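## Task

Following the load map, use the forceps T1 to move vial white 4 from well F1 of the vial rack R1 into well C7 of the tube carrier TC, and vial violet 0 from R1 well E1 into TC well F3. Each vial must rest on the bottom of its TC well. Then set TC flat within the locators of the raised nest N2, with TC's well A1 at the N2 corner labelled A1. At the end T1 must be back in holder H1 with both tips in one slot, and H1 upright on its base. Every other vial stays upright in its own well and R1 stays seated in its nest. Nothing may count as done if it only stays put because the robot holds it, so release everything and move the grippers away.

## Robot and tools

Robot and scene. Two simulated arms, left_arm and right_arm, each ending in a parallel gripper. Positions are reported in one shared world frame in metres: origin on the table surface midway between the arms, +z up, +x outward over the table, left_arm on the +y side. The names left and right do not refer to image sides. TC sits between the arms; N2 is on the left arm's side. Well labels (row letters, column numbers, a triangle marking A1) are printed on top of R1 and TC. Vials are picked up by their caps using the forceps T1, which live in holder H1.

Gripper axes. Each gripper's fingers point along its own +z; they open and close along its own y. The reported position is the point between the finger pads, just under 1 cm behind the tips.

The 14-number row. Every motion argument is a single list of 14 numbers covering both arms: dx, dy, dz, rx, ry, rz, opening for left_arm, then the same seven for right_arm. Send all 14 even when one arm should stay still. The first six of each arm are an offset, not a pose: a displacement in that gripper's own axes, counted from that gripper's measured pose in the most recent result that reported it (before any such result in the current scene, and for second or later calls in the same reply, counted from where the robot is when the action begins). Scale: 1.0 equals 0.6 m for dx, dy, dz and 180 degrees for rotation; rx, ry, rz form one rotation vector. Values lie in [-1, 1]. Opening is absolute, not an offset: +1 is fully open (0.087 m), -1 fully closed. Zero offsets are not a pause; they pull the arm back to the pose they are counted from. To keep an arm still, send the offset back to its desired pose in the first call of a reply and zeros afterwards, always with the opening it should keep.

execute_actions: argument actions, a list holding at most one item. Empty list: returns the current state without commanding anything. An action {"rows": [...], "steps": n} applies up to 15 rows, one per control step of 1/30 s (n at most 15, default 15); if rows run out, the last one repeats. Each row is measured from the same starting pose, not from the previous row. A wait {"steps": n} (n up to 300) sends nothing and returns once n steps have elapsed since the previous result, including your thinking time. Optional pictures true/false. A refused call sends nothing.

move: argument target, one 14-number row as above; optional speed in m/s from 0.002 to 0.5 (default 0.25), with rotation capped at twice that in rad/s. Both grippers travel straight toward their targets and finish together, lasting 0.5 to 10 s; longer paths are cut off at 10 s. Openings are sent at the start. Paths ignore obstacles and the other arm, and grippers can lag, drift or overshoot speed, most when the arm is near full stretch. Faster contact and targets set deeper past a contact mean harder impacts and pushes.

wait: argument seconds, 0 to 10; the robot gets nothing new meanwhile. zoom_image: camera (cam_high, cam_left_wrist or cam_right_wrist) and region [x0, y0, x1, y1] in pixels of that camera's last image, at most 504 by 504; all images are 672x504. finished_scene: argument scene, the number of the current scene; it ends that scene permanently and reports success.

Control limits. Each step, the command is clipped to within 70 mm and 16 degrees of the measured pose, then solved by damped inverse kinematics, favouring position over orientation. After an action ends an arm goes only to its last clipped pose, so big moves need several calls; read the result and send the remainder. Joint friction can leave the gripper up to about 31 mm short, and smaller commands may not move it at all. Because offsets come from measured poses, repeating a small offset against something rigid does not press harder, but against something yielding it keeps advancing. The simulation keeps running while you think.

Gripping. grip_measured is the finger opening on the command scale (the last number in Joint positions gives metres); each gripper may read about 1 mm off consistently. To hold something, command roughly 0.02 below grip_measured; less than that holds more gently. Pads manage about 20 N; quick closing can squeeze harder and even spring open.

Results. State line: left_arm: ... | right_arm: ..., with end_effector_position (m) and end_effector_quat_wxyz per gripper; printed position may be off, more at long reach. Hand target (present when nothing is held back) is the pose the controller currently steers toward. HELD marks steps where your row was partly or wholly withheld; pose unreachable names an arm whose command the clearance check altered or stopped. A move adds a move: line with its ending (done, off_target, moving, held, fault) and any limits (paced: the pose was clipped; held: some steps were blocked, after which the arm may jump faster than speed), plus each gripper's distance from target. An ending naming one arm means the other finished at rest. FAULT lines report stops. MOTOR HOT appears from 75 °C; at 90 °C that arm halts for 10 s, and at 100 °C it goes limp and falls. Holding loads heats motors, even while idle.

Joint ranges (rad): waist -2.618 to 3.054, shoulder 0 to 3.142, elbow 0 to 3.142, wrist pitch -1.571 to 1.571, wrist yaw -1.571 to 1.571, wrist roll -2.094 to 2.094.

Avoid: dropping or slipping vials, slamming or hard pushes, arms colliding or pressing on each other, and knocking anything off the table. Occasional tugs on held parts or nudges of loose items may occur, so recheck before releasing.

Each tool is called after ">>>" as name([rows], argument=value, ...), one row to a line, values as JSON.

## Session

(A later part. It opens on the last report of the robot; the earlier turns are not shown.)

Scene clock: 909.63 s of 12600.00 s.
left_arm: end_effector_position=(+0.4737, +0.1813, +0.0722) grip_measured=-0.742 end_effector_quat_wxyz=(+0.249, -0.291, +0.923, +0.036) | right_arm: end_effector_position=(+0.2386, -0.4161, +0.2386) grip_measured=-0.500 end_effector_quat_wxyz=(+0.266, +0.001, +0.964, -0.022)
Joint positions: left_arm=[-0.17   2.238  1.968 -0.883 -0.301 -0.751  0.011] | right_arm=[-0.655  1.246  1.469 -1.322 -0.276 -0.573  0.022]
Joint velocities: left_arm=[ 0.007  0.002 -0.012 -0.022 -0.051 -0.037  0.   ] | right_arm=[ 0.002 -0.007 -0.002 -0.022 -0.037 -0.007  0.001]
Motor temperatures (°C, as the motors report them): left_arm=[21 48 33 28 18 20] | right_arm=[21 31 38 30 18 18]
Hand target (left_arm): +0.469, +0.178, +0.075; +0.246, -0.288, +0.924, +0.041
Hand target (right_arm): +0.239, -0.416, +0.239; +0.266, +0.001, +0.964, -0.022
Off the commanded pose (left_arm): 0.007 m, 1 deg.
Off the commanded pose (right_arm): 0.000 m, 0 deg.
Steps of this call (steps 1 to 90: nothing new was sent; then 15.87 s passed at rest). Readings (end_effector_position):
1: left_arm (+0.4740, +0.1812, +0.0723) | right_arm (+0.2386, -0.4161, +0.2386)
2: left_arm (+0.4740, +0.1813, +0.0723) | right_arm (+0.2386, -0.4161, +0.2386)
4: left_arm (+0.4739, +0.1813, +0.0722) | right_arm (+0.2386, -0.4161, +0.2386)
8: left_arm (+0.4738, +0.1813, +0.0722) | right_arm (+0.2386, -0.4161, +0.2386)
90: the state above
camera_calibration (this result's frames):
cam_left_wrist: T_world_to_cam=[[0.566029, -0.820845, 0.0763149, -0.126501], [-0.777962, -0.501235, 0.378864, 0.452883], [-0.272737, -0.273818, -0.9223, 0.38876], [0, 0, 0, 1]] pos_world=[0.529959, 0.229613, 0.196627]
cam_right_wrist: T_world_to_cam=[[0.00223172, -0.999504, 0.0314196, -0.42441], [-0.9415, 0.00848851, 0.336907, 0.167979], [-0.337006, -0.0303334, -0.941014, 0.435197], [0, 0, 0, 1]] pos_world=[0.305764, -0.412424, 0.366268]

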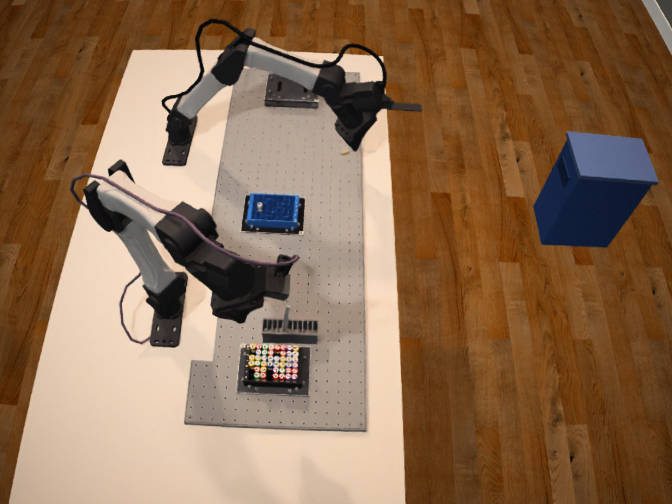

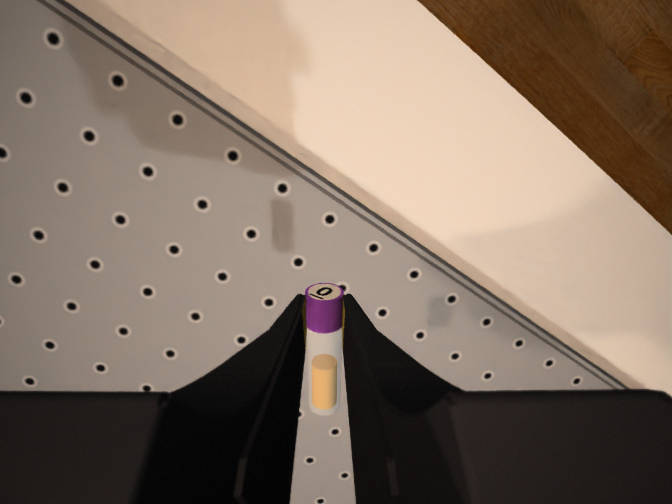

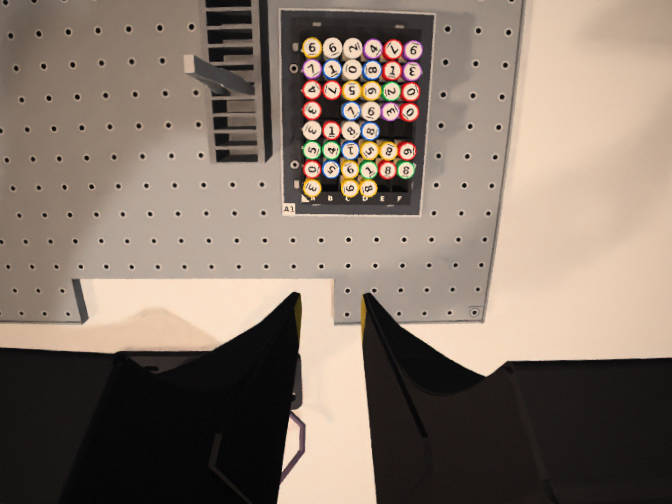

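>>> move(target=[0.203,0.162,-0.112,0.175,0,0.316,-0.76,0,0,0,0,0,0,-0.5], speed=0.15)

Scene clock: 925.90 s of 12600.00 s.
left_arm: end_effector_position=(+0.3115, +0.1785, +0.0693) grip_measured=-0.752 end_effector_quat_wxyz=(+0.279, +0.254, +0.922, -0.088) | right_arm: end_effector_position=(+0.2386, -0.4161, +0.2386) grip_measured=-0.500 end_effector_quat_wxyz=(+0.266, +0.001, +0.964, -0.022)
Joint positions: left_arm=[-0.122  1.544  0.996 -0.469  0.23   0.316  0.011] | right_arm=[-0.655  1.246  1.469 -1.322 -0.276 -0.573  0.022]
Joint velocities: left_arm=[-0.007 -0.007  0.002 -0.022  0.007  0.007  0.001] | right_arm=[-0.017 -0.017 -0.012 -0.051 -0.007  0.037 -0.   ]
Motor temperatures (°C, as the motors report them): left_arm=[21 47 33 29 18 20] | right_arm=[21 31 38 30 18 18]
Hand target (left_arm): +0.304, +0.182, +0.064; +0.273, +0.253, +0.924, -0.092
Hand target (right_arm): +0.239, -0.416, +0.239; +0.266, +0.001, +0.964, -0.022
Off the commanded pose (left_arm): 0.010 m, 1 deg.
Off the commanded pose (right_arm): 0.000 m, 0 deg.
After step 90, 9.00 s passed at rest.
move: done
camera_calibration (this result's frames):
cam_left_wrist: T_world_to_cam=[[-0.506734, -0.86187, 0.0200039, 0.308572], [-0.820927, 0.489487, 0.294079, 0.168772], [-0.263249, 0.132598, -0.955572, 0.267878], [0, 0, 0, 1]] pos_world=[0.365433, 0.147817, 0.200172]
cam_right_wrist: T_world_to_cam=[[0.00223172, -0.999504, 0.0314196, -0.42441], [-0.9415, 0.00848851, 0.336907, 0.167979], [-0.337006, -0.0303334, -0.941014, 0.435197], [0, 0, 0, 1]] pos_world=[0.305764, -0.412424, 0.366268]

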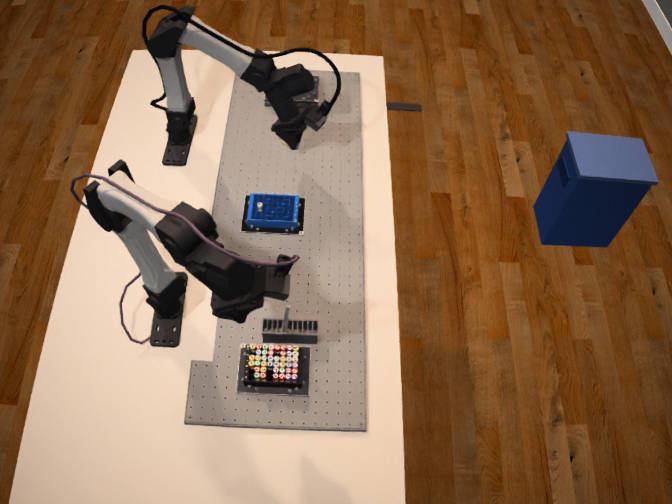

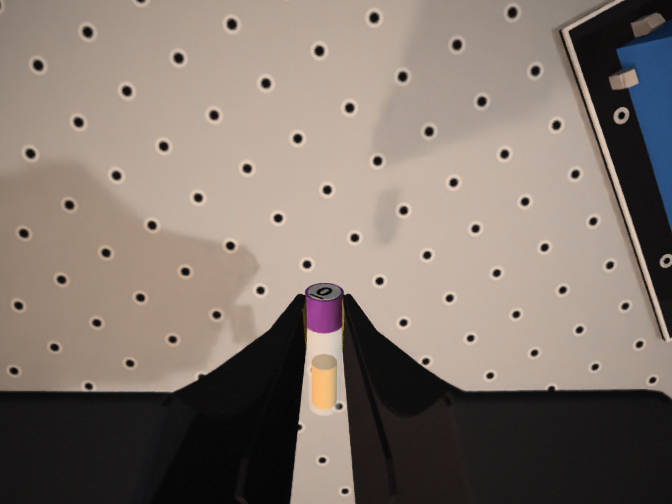

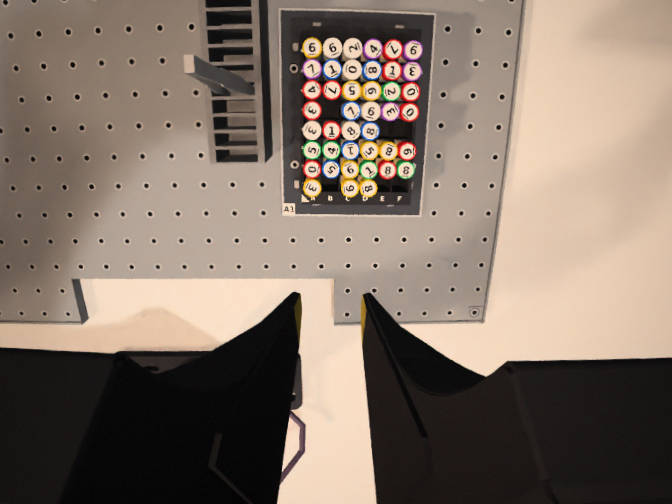

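>>> move(target=[0.05,0,0.075,0,0.02,0,-0.76,0,0,0,0,0,0,-0.5], speed=0.05)

Scene clock: 938.17 s of 12600.00 s.
left_arm: end_effector_position=(+0.3167, +0.1786, +0.0282) grip_measured=-0.752 end_effector_quat_wxyz=(+0.263, +0.255, +0.927, -0.081) | right_arm: end_effector_position=(+0.2386, -0.4161, +0.2386) grip_measured=-0.500 end_effector_quat_wxyz=(+0.266, +0.001, +0.964, -0.022)
Joint positions: left_arm=[-0.13   1.65   0.944 -0.345  0.21   0.318  0.011] | right_arm=[-0.655  1.246  1.469 -1.322 -0.276 -0.573  0.022]
Joint velocities: left_arm=[ 0.002  0.007  0.012  0.007 -0.022  0.022  0.001] | right_arm=[ 0.007 -0.012 -0.007  0.037  0.007 -0.095  0.   ]
Motor temperatures (°C, as the motors report them): left_arm=[21 42 32 29 18 20] | right_arm=[21 30 38 29 18 18]
Hand target (left_arm): +0.310, +0.177, +0.016; +0.250, +0.257, +0.930, -0.081
Hand target (right_arm): +0.239, -0.416, +0.239; +0.266, +0.001, +0.964, -0.022
Off the commanded pose (left_arm): 0.014 m, 1 deg.
Off the commanded pose (right_arm): 0.000 m, 0 deg.
After step 90, 7.70 s passed at rest.
move: off_target (left_arm)
camera_calibration (this result's frames):
cam_left_wrist: T_world_to_cam=[[-0.505097, -0.862939, 0.0146234, 0.311998], [-0.812272, 0.481031, 0.329884, 0.182856], [-0.291704, 0.154745, -0.943908, 0.23473], [0, 0, 0, 1]] pos_world=[0.37459, 0.144953, 0.15668]
cam_right_wrist: T_world_to_cam=[[0.00223172, -0.999504, 0.0314196, -0.42441], [-0.9415, 0.00848851, 0.336907, 0.167979], [-0.337006, -0.0303334, -0.941014, 0.435197], [0, 0, 0, 1]] pos_world=[0.305764, -0.412424, 0.366268]

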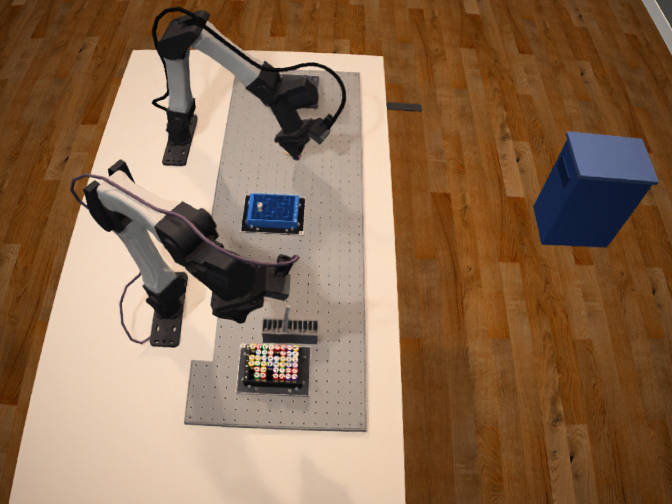

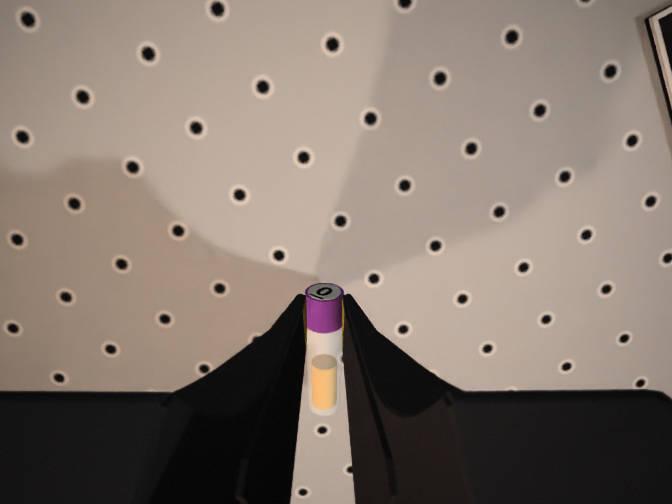

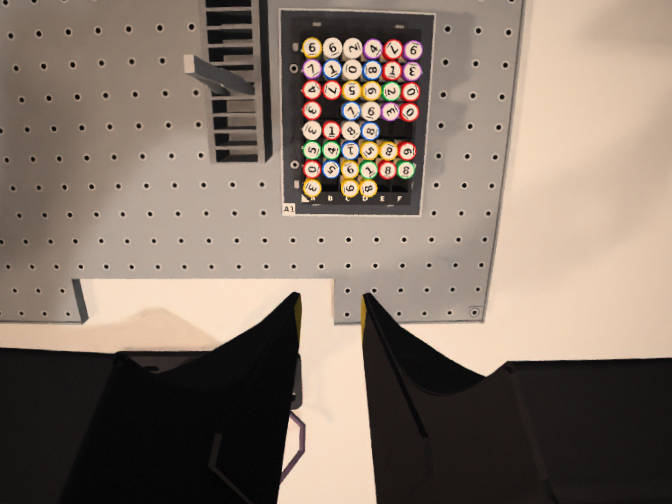

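>>> move(target=[0.016,0,0.026,0,0.01,0,-0.76,0,0,0,0,0,0,-0.5], speed=0.03)

>>> move(target=[0,0,0,0,0,0,-0.55,0,0,0,0,0,0,-0.5])

>>> move(target=[-0.008,0,-0.014,0,0.27,0,-0.55,0,0,0,0,0,0,-0.5], speed=0.12)

Scene clock: 950.67 s of 12600.00 s.
left_arm: end_effector_position=(+0.3173, +0.1789, +0.0204) grip_measured=-0.752 end_effector_quat_wxyz=(+0.256, +0.255, +0.929, -0.081) | right_arm: end_effector_position=(+0.2386, -0.4161, +0.2386) grip_measured=-0.500 end_effector_quat_wxyz=(+0.266, +0.001, +0.964, -0.022)
Joint positions: left_arm=[-0.13   1.676  0.944 -0.333  0.208  0.318  0.011] | right_arm=[-0.655  1.246  1.469 -1.322 -0.276 -0.573  0.022]
Joint velocities: left_arm=[-0.002  0.007  0.012  0.081 -0.007 -0.066  0.001] | right_arm=[ 0.002  0.012 -0.002 -0.037  0.007 -0.066  0.   ]
Motor temperatures (°C, as the motors report them): left_arm=[21 38 32 30 18 20] | right_arm=[21 30 38 29 18 18]
Hand target (left_arm): +0.316, +0.178, +0.010; +0.248, +0.257, +0.931, -0.077
Hand target (right_arm): +0.239, -0.416, +0.239; +0.266, +0.001, +0.964, -0.022
Off the commanded pose (left_arm): 0.011 m, 1 deg.
Off the commanded pose (right_arm): 0.000 m, 0 deg.
After step 90, 8.67 s passed at rest.
move: off_target (left_arm)
camera_calibration (this result's frames):
cam_left_wrist: T_world_to_cam=[[-0.504066, -0.863475, 0.018113, 0.312319], [-0.808128, 0.478948, 0.342839, 0.184597], [-0.304708, 0.158176, -0.93922, 0.230918], [0, 0, 0, 1]] pos_world=[0.37697, 0.144741, 0.147939]
cam_right_wrist: T_world_to_cam=[[0.00223172, -0.999504, 0.0314196, -0.42441], [-0.9415, 0.00848851, 0.336907, 0.167979], [-0.337006, -0.0303334, -0.941014, 0.435197], [0, 0, 0, 1]] pos_world=[0.305764, -0.412424, 0.366268]

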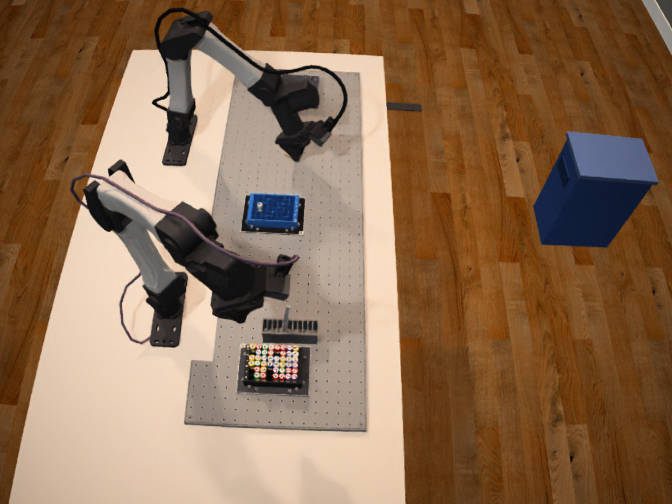

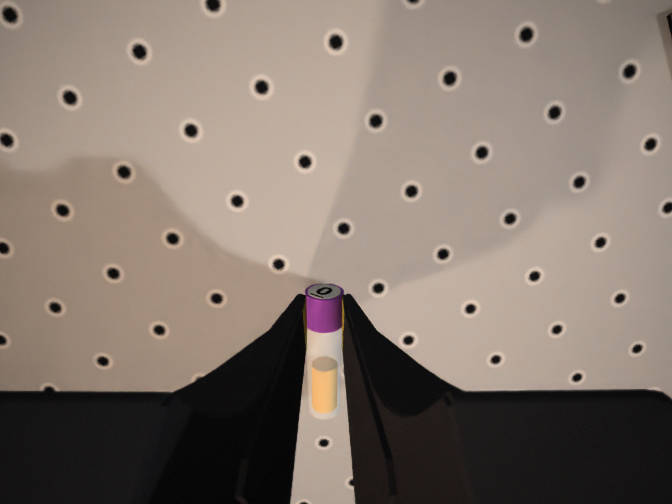

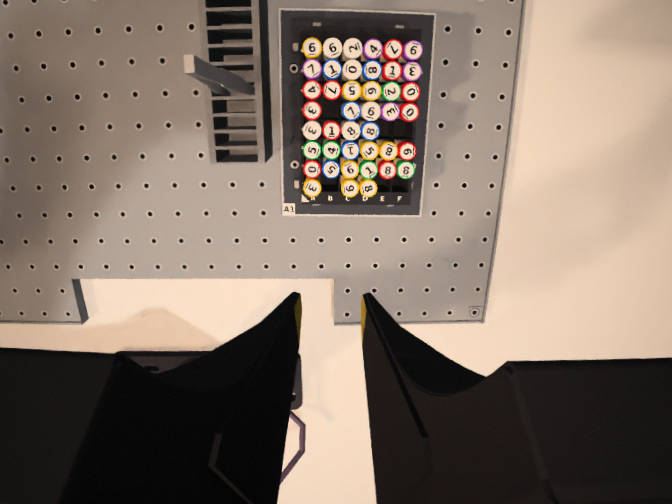

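Scene clock: 951.17 s of 12600.00 s.
left_arm: end_effector_position=(+0.3173, +0.1789, +0.0204) grip_measured=-0.550 end_effector_quat_wxyz=(+0.256, +0.255, +0.929, -0.081) | right_arm: end_effector_position=(+0.2386, -0.4161, +0.2386) grip_measured=-0.500 end_effector_quat_wxyz=(+0.266, +0.001, +0.964, -0.022)
Joint positions: left_arm=[-0.13   1.676  0.944 -0.333  0.208  0.318  0.02 ] | right_arm=[-0.655  1.246  1.469 -1.322 -0.276 -0.573  0.022]
Joint velocities: left_arm=[-0.007 -0.017 -0.002 -0.022 -0.095 -0.051 -0.001] | right_arm=[ 0.007 -0.002  0.002 -0.051  0.007 -0.037 -0.001]
Motor temperatures (°C, as the motors report them): left_arm=[21 38 32 30 18 20] | right_arm=[21 30 38 29 18 18]
Hand target (left_arm): +0.317, +0.179, +0.020; +0.256, +0.255, +0.929, -0.081
Hand target (right_arm): +0.239, -0.416, +0.239; +0.266, +0.001, +0.964, -0.022
Off the commanded pose (left_arm): 0.000 m, 0 deg.
Off the commanded pose (right_arm): 0.000 m, 0 deg.
move: done
camera_calibration (this result's frames):
cam_left_wrist: T_world_to_cam=[[-0.504066, -0.863475, 0.018113, 0.312319], [-0.808128, 0.478948, 0.342839, 0.184597], [-0.304708, 0.158176, -0.93922, 0.230918], [0, 0, 0, 1]] pos_world=[0.37697, 0.144741, 0.147939]
cam_right_wrist: T_world_to_cam=[[0.00223172, -0.999504, 0.0314196, -0.42441], [-0.9415, 0.00848851, 0.336907, 0.167979], [-0.337006, -0.0303334, -0.941014, 0.435197], [0, 0, 0, 1]] pos_world=[0.305764, -0.412424, 0.366268]

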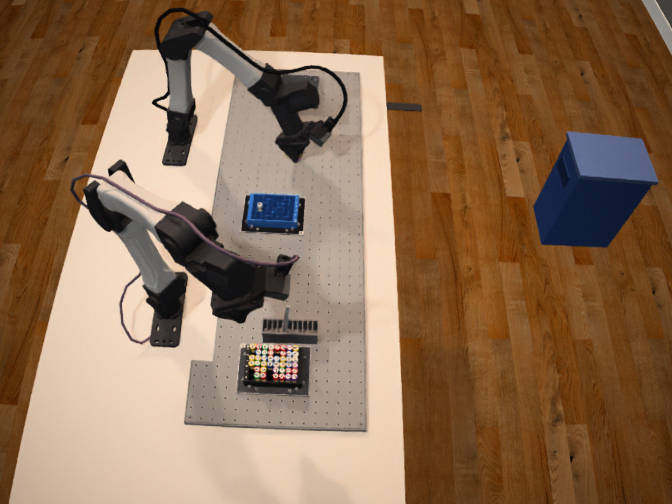

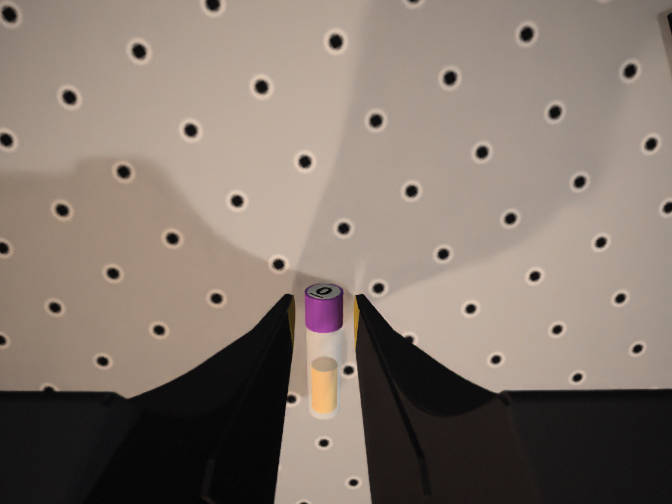

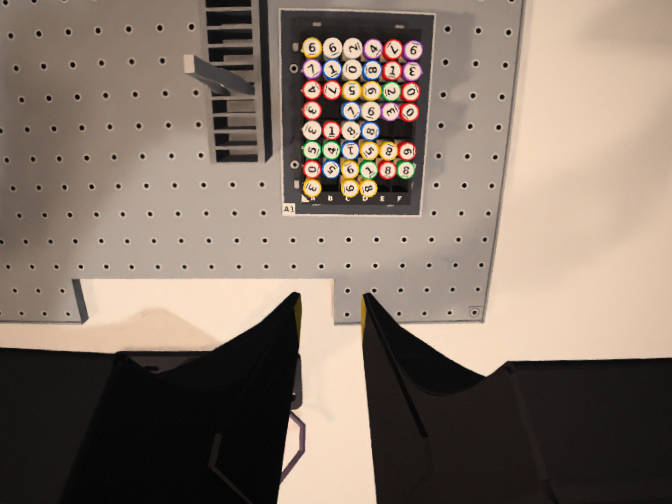

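Scene clock: 955.27 s of 12600.00 s.
left_arm: end_effector_position=(+0.3197, +0.1819, +0.0324) grip_measured=-0.550 end_effector_quat_wxyz=(-0.141, +0.268, +0.953, +0.021) | right_arm: end_effector_position=(+0.2386, -0.4161, +0.2386) grip_measured=-0.500 end_effector_quat_wxyz=(+0.266, +0.001, +0.964, -0.022)
Joint positions: left_arm=[-0.238  2.404  2.04  -1.49  -0.043  0.27   0.02 ] | right_arm=[-0.655  1.246  1.469 -1.322 -0.276 -0.573  0.022]
Joint velocities: left_arm=[-0.007  0.002 -0.002 -0.066 -0.081 -0.022 -0.002] | right_arm=[ 0.002  0.002  0.002  0.007  0.051 -0.037  0.   ]
Motor temperatures (°C, as the motors report them): left_arm=[21 38 32 30 18 20] | right_arm=[21 30 38 29 18 18]
Hand target (left_arm): +0.319, +0.179, +0.030; -0.150, +0.271, +0.950, +0.026
Hand target (right_arm): +0.239, -0.416, +0.239; +0.266, +0.001, +0.964, -0.022
Off the commanded pose (left_arm): 0.004 m, 2 deg.
Off the commanded pose (right_arm): 0.000 m, 0 deg.
move: done
camera_calibration (this result's frames):
cam_left_wrist: T_world_to_cam=[[-0.510108, -0.859772, 0.0240991, 0.317025], [-0.319086, 0.215187, 0.922973, 0.0537999], [-0.798732, 0.463126, -0.38411, 0.326871], [0, 0, 0, 1]] pos_world=[0.439966, 0.109609, 0.0682586]
cam_right_wrist: T_world_to_cam=[[0.00223172, -0.999504, 0.0314196, -0.42441], [-0.9415, 0.00848851, 0.336907, 0.167979], [-0.337006, -0.0303334, -0.941014, 0.435197], [0, 0, 0, 1]] pos_world=[0.305764, -0.412424, 0.366268]

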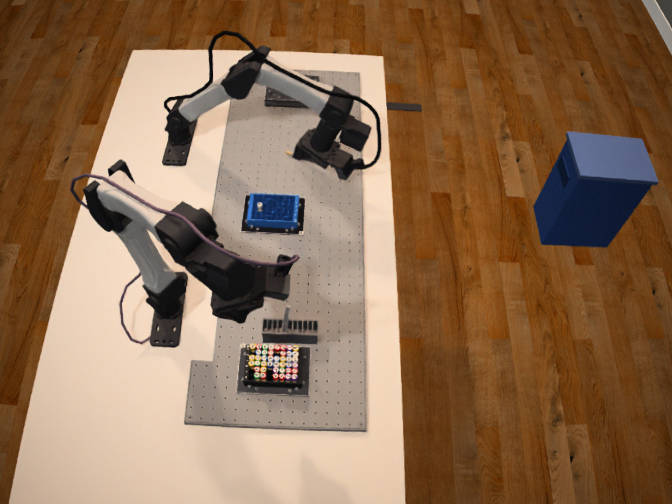

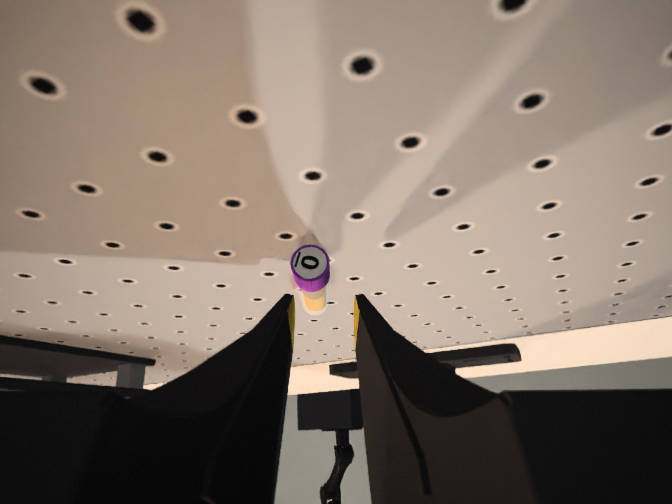

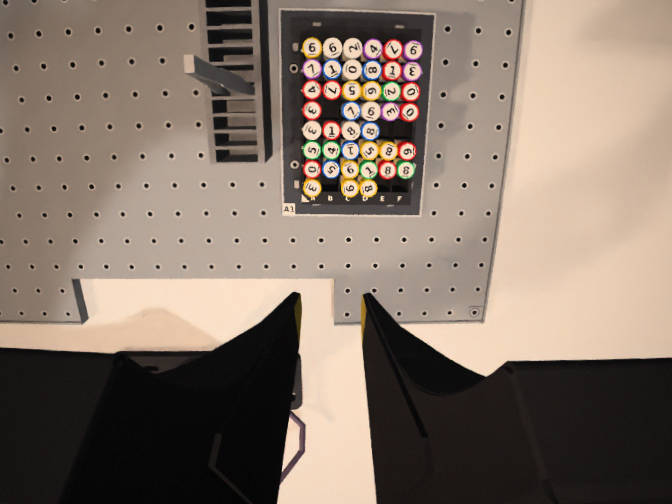

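>>> move(target=[-0.008,0.014,0.03,0,0,0,-0.35,0,0,0,0,0,0,-0.5], speed=0.03)

Scene clock: 962.67 s of 12600.00 s.
left_arm: end_effector_position=(+0.3244, +0.1810, +0.0266) grip_measured=-0.350 end_effector_quat_wxyz=(-0.130, +0.273, +0.953, +0.021) | right_arm: end_effector_position=(+0.2386, -0.4161, +0.2386) grip_measured=-0.500 end_effector_quat_wxyz=(+0.266, +0.001, +0.964, -0.022)
Joint positions: left_arm=[-0.238  2.404  2.027 -1.454 -0.043  0.28   0.028] | right_arm=[-0.655  1.246  1.469 -1.322 -0.276 -0.573  0.022]
Joint velocities: left_arm=[ 0.002 -0.002  0.007  0.066  0.022 -0.022 -0.001] | right_arm=[ 0.012  0.007 -0.002 -0.037 -0.022  0.051 -0.   ]
Motor temperatures (°C, as the motors report them): left_arm=[21 40 33 29 18 20] | right_arm=[21 30 38 29 18 18]
Hand target (left_arm): +0.322, +0.189, +0.014; -0.141, +0.268, +0.953, +0.021
Hand target (right_arm): +0.239, -0.416, +0.239; +0.266, +0.001, +0.964, -0.022
Off the commanded pose (left_arm): 0.015 m, 1 deg.
Off the commanded pose (right_arm): 0.000 m, 0 deg.
After step 90, 3.43 s passed at rest.
move: off_target (left_arm)
camera_calibration (this result's frames):
cam_left_wrist: T_world_to_cam=[[-0.519068, -0.854478, 0.0208926, 0.320854], [-0.335746, 0.226312, 0.914362, 0.0645012], [-0.78603, 0.467602, -0.404358, 0.324457], [0, 0, 0, 1]] pos_world=[0.443234, 0.107849, 0.065516]
cam_right_wrist: T_world_to_cam=[[0.00223172, -0.999504, 0.0314196, -0.42441], [-0.9415, 0.00848851, 0.336907, 0.167979], [-0.337006, -0.0303334, -0.941014, 0.435197], [0, 0, 0, 1]] pos_world=[0.305764, -0.412424, 0.366268]

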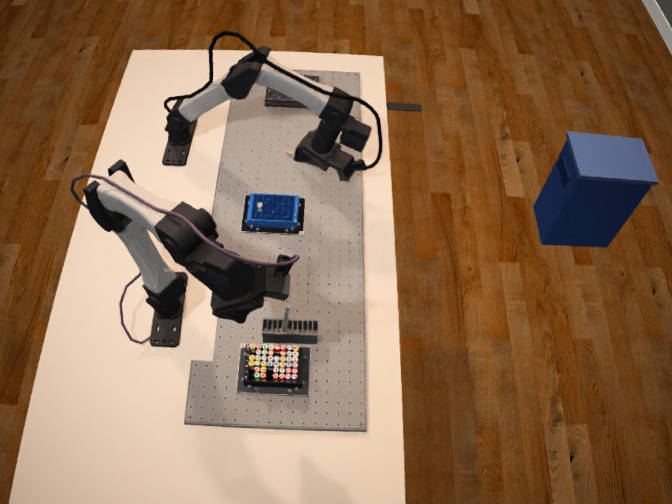

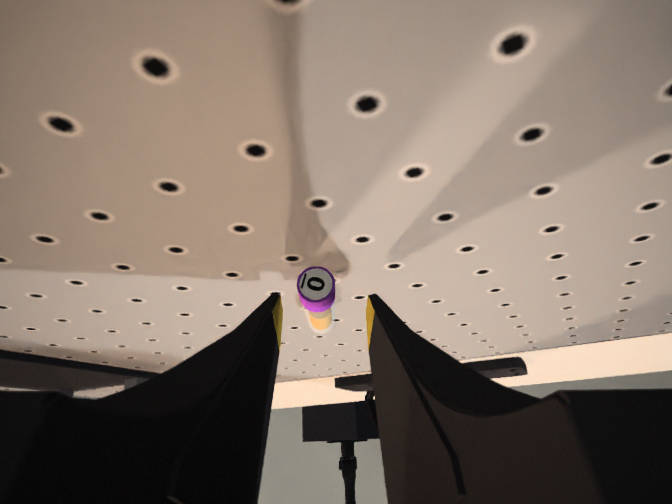

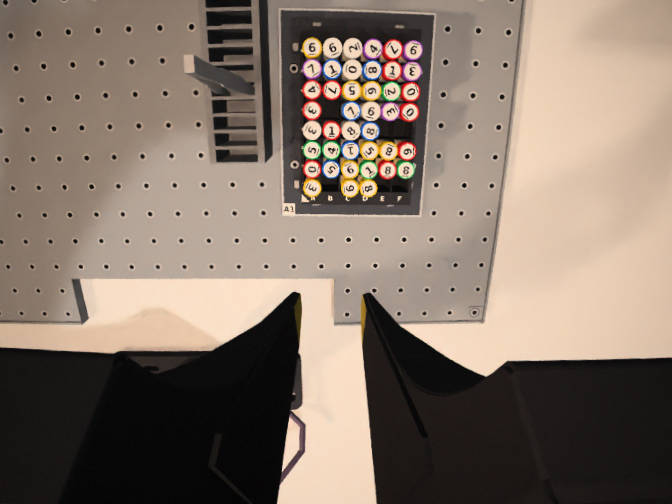

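>>> move(target=[0.006,0.008,0.028,0,0.01,0,-0.35,0,0,0,0,0,0,-0.5], speed=0.03)

>>> move(target=[0,0,0,0,0,0,-0.765,0,0,0,0,0,0,-0.5])

Scene clock: 968.03 s of 12600.00 s.
left_arm: end_effector_position=(+0.3216, +0.1825, +0.0227) grip_measured=-0.350 end_effector_quat_wxyz=(-0.135, +0.275, +0.952, +0.022) | right_arm: end_effector_position=(+0.2386, -0.4161, +0.2386) grip_measured=-0.500 end_effector_quat_wxyz=(+0.266, +0.001, +0.964, -0.022)
Joint positions: left_arm=[-0.238  2.404  2.006 -1.444 -0.046  0.284  0.028] | right_arm=[-0.655  1.246  1.469 -1.322 -0.276 -0.573  0.022]
Joint velocities: left_arm=[ 0.002  0.022 -0.002  0.066  0.007  0.037 -0.001] | right_arm=[ 0.007 -0.022  0.007  0.007  0.022 -0.022  0.   ]
Motor temperatures (°C, as the motors report them): left_arm=[21 41 32 28 18 20] | right_arm=[21 30 38 29 18 18]
Hand target (left_arm): +0.319, +0.189, +0.011; -0.145, +0.273, +0.951, +0.025
Hand target (right_arm): +0.239, -0.416, +0.239; +0.266, +0.001, +0.964, -0.022
Off the commanded pose (left_arm): 0.013 m, 1 deg.
Off the commanded pose (right_arm): 0.000 m, 0 deg.
After step 90, 1.50 s passed at rest.
move: off_target (left_arm)
camera_calibration (this result's frames):
cam_left_wrist: T_world_to_cam=[[-0.522365, -0.852442, 0.0218792, 0.321396], [-0.325759, 0.223201, 0.918729, 0.0640154], [-0.788046, 0.472784, -0.394283, 0.319426], [0, 0, 0, 1]] pos_world=[0.440462, 0.108663, 0.0600995]
cam_right_wrist: T_world_to_cam=[[0.00223172, -0.999504, 0.0314196, -0.42441], [-0.9415, 0.00848851, 0.336907, 0.167979], [-0.337006, -0.0303334, -0.941014, 0.435197], [0, 0, 0, 1]] pos_world=[0.305764, -0.412424, 0.366268]

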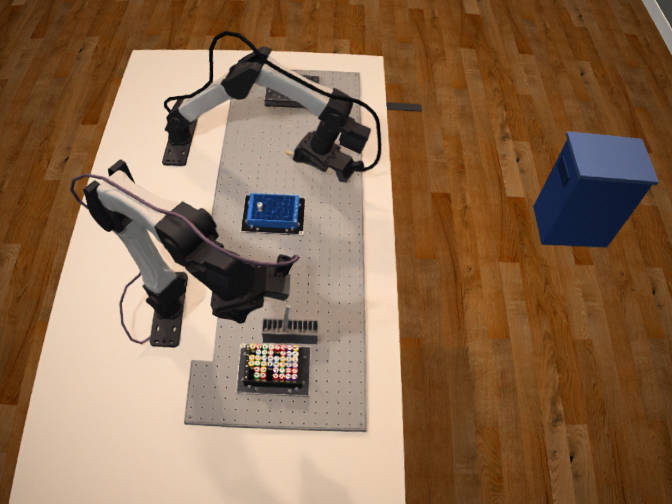

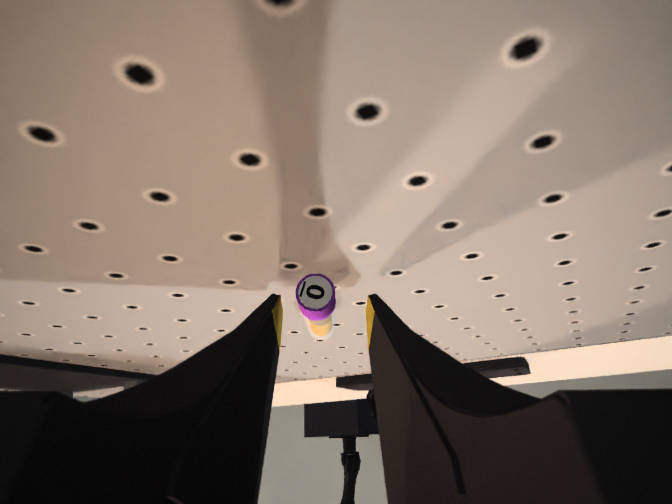

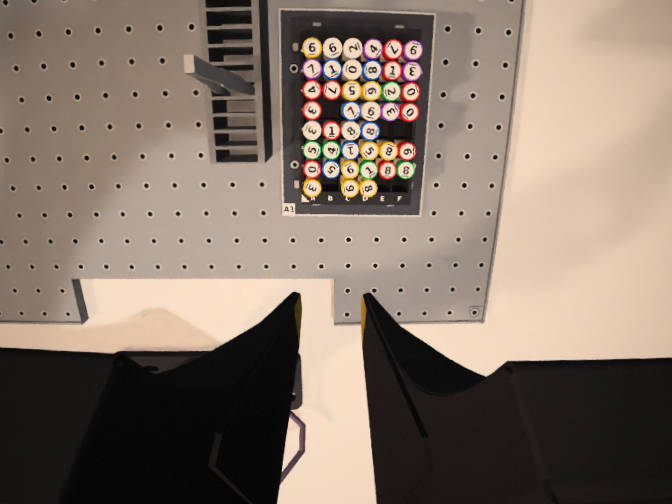

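Scene clock: 968.53 s of 12600.00 s.
left_arm: end_effector_position=(+0.3216, +0.1825, +0.0227) grip_measured=-0.761 end_effector_quat_wxyz=(-0.135, +0.275, +0.952, +0.022) | right_arm: end_effector_position=(+0.2386, -0.4161, +0.2386) grip_measured=-0.500 end_effector_quat_wxyz=(+0.266, +0.001, +0.964, -0.022)
Joint positions: left_arm=[-0.238  2.404  2.006 -1.444 -0.046  0.284  0.01 ] | right_arm=[-0.655  1.246  1.469 -1.322 -0.276 -0.573  0.022]
Joint velocities: left_arm=[-0.007 -0.007  0.002 -0.022  0.007 -0.051  0.001] | right_arm=[ 0.002  0.007  0.002 -0.037 -0.022 -0.095 -0.001]
Motor temperatures (°C, as the motors report them): left_arm=[21 41 32 28 18 20] | right_arm=[21 30 38 29 18 18]
Hand target (left_arm): +0.322, +0.183, +0.023; -0.135, +0.275, +0.952, +0.022
Hand target (right_arm): +0.239, -0.416, +0.239; +0.266, +0.001, +0.964, -0.022
Off the commanded pose (left_arm): 0.000 m, 0 deg.
Off the commanded pose (right_arm): 0.000 m, 0 deg.
move: done
camera_calibration (this result's frames):
cam_left_wrist: T_world_to_cam=[[-0.522365, -0.852442, 0.0218792, 0.321396], [-0.325759, 0.223201, 0.918729, 0.0640154], [-0.788046, 0.472784, -0.394283, 0.319426], [0, 0, 0, 1]] pos_world=[0.440462, 0.108663, 0.0600995]
cam_right_wrist: T_world_to_cam=[[0.00223172, -0.999504, 0.0314196, -0.42441], [-0.9415, 0.00848851, 0.336907, 0.167979], [-0.337006, -0.0303334, -0.941014, 0.435197], [0, 0, 0, 1]] pos_world=[0.305764, -0.412424, 0.366268]

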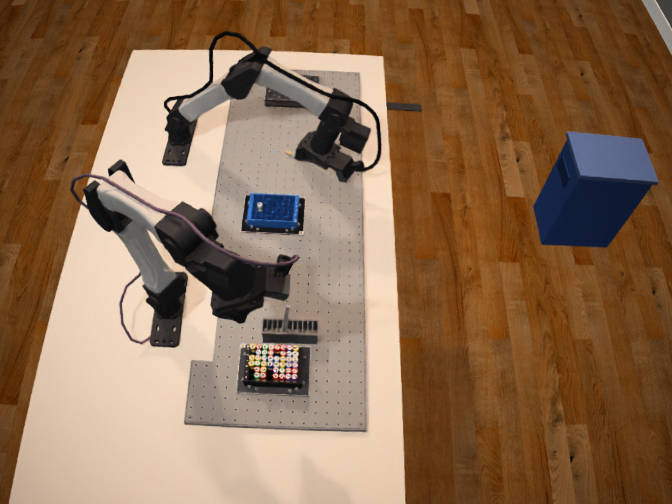

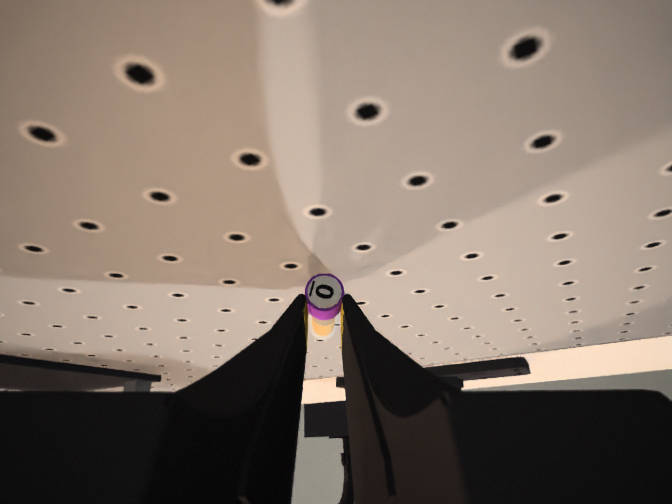

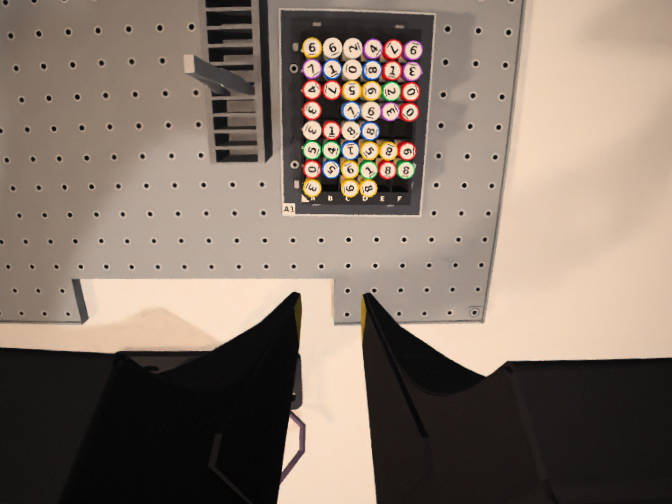

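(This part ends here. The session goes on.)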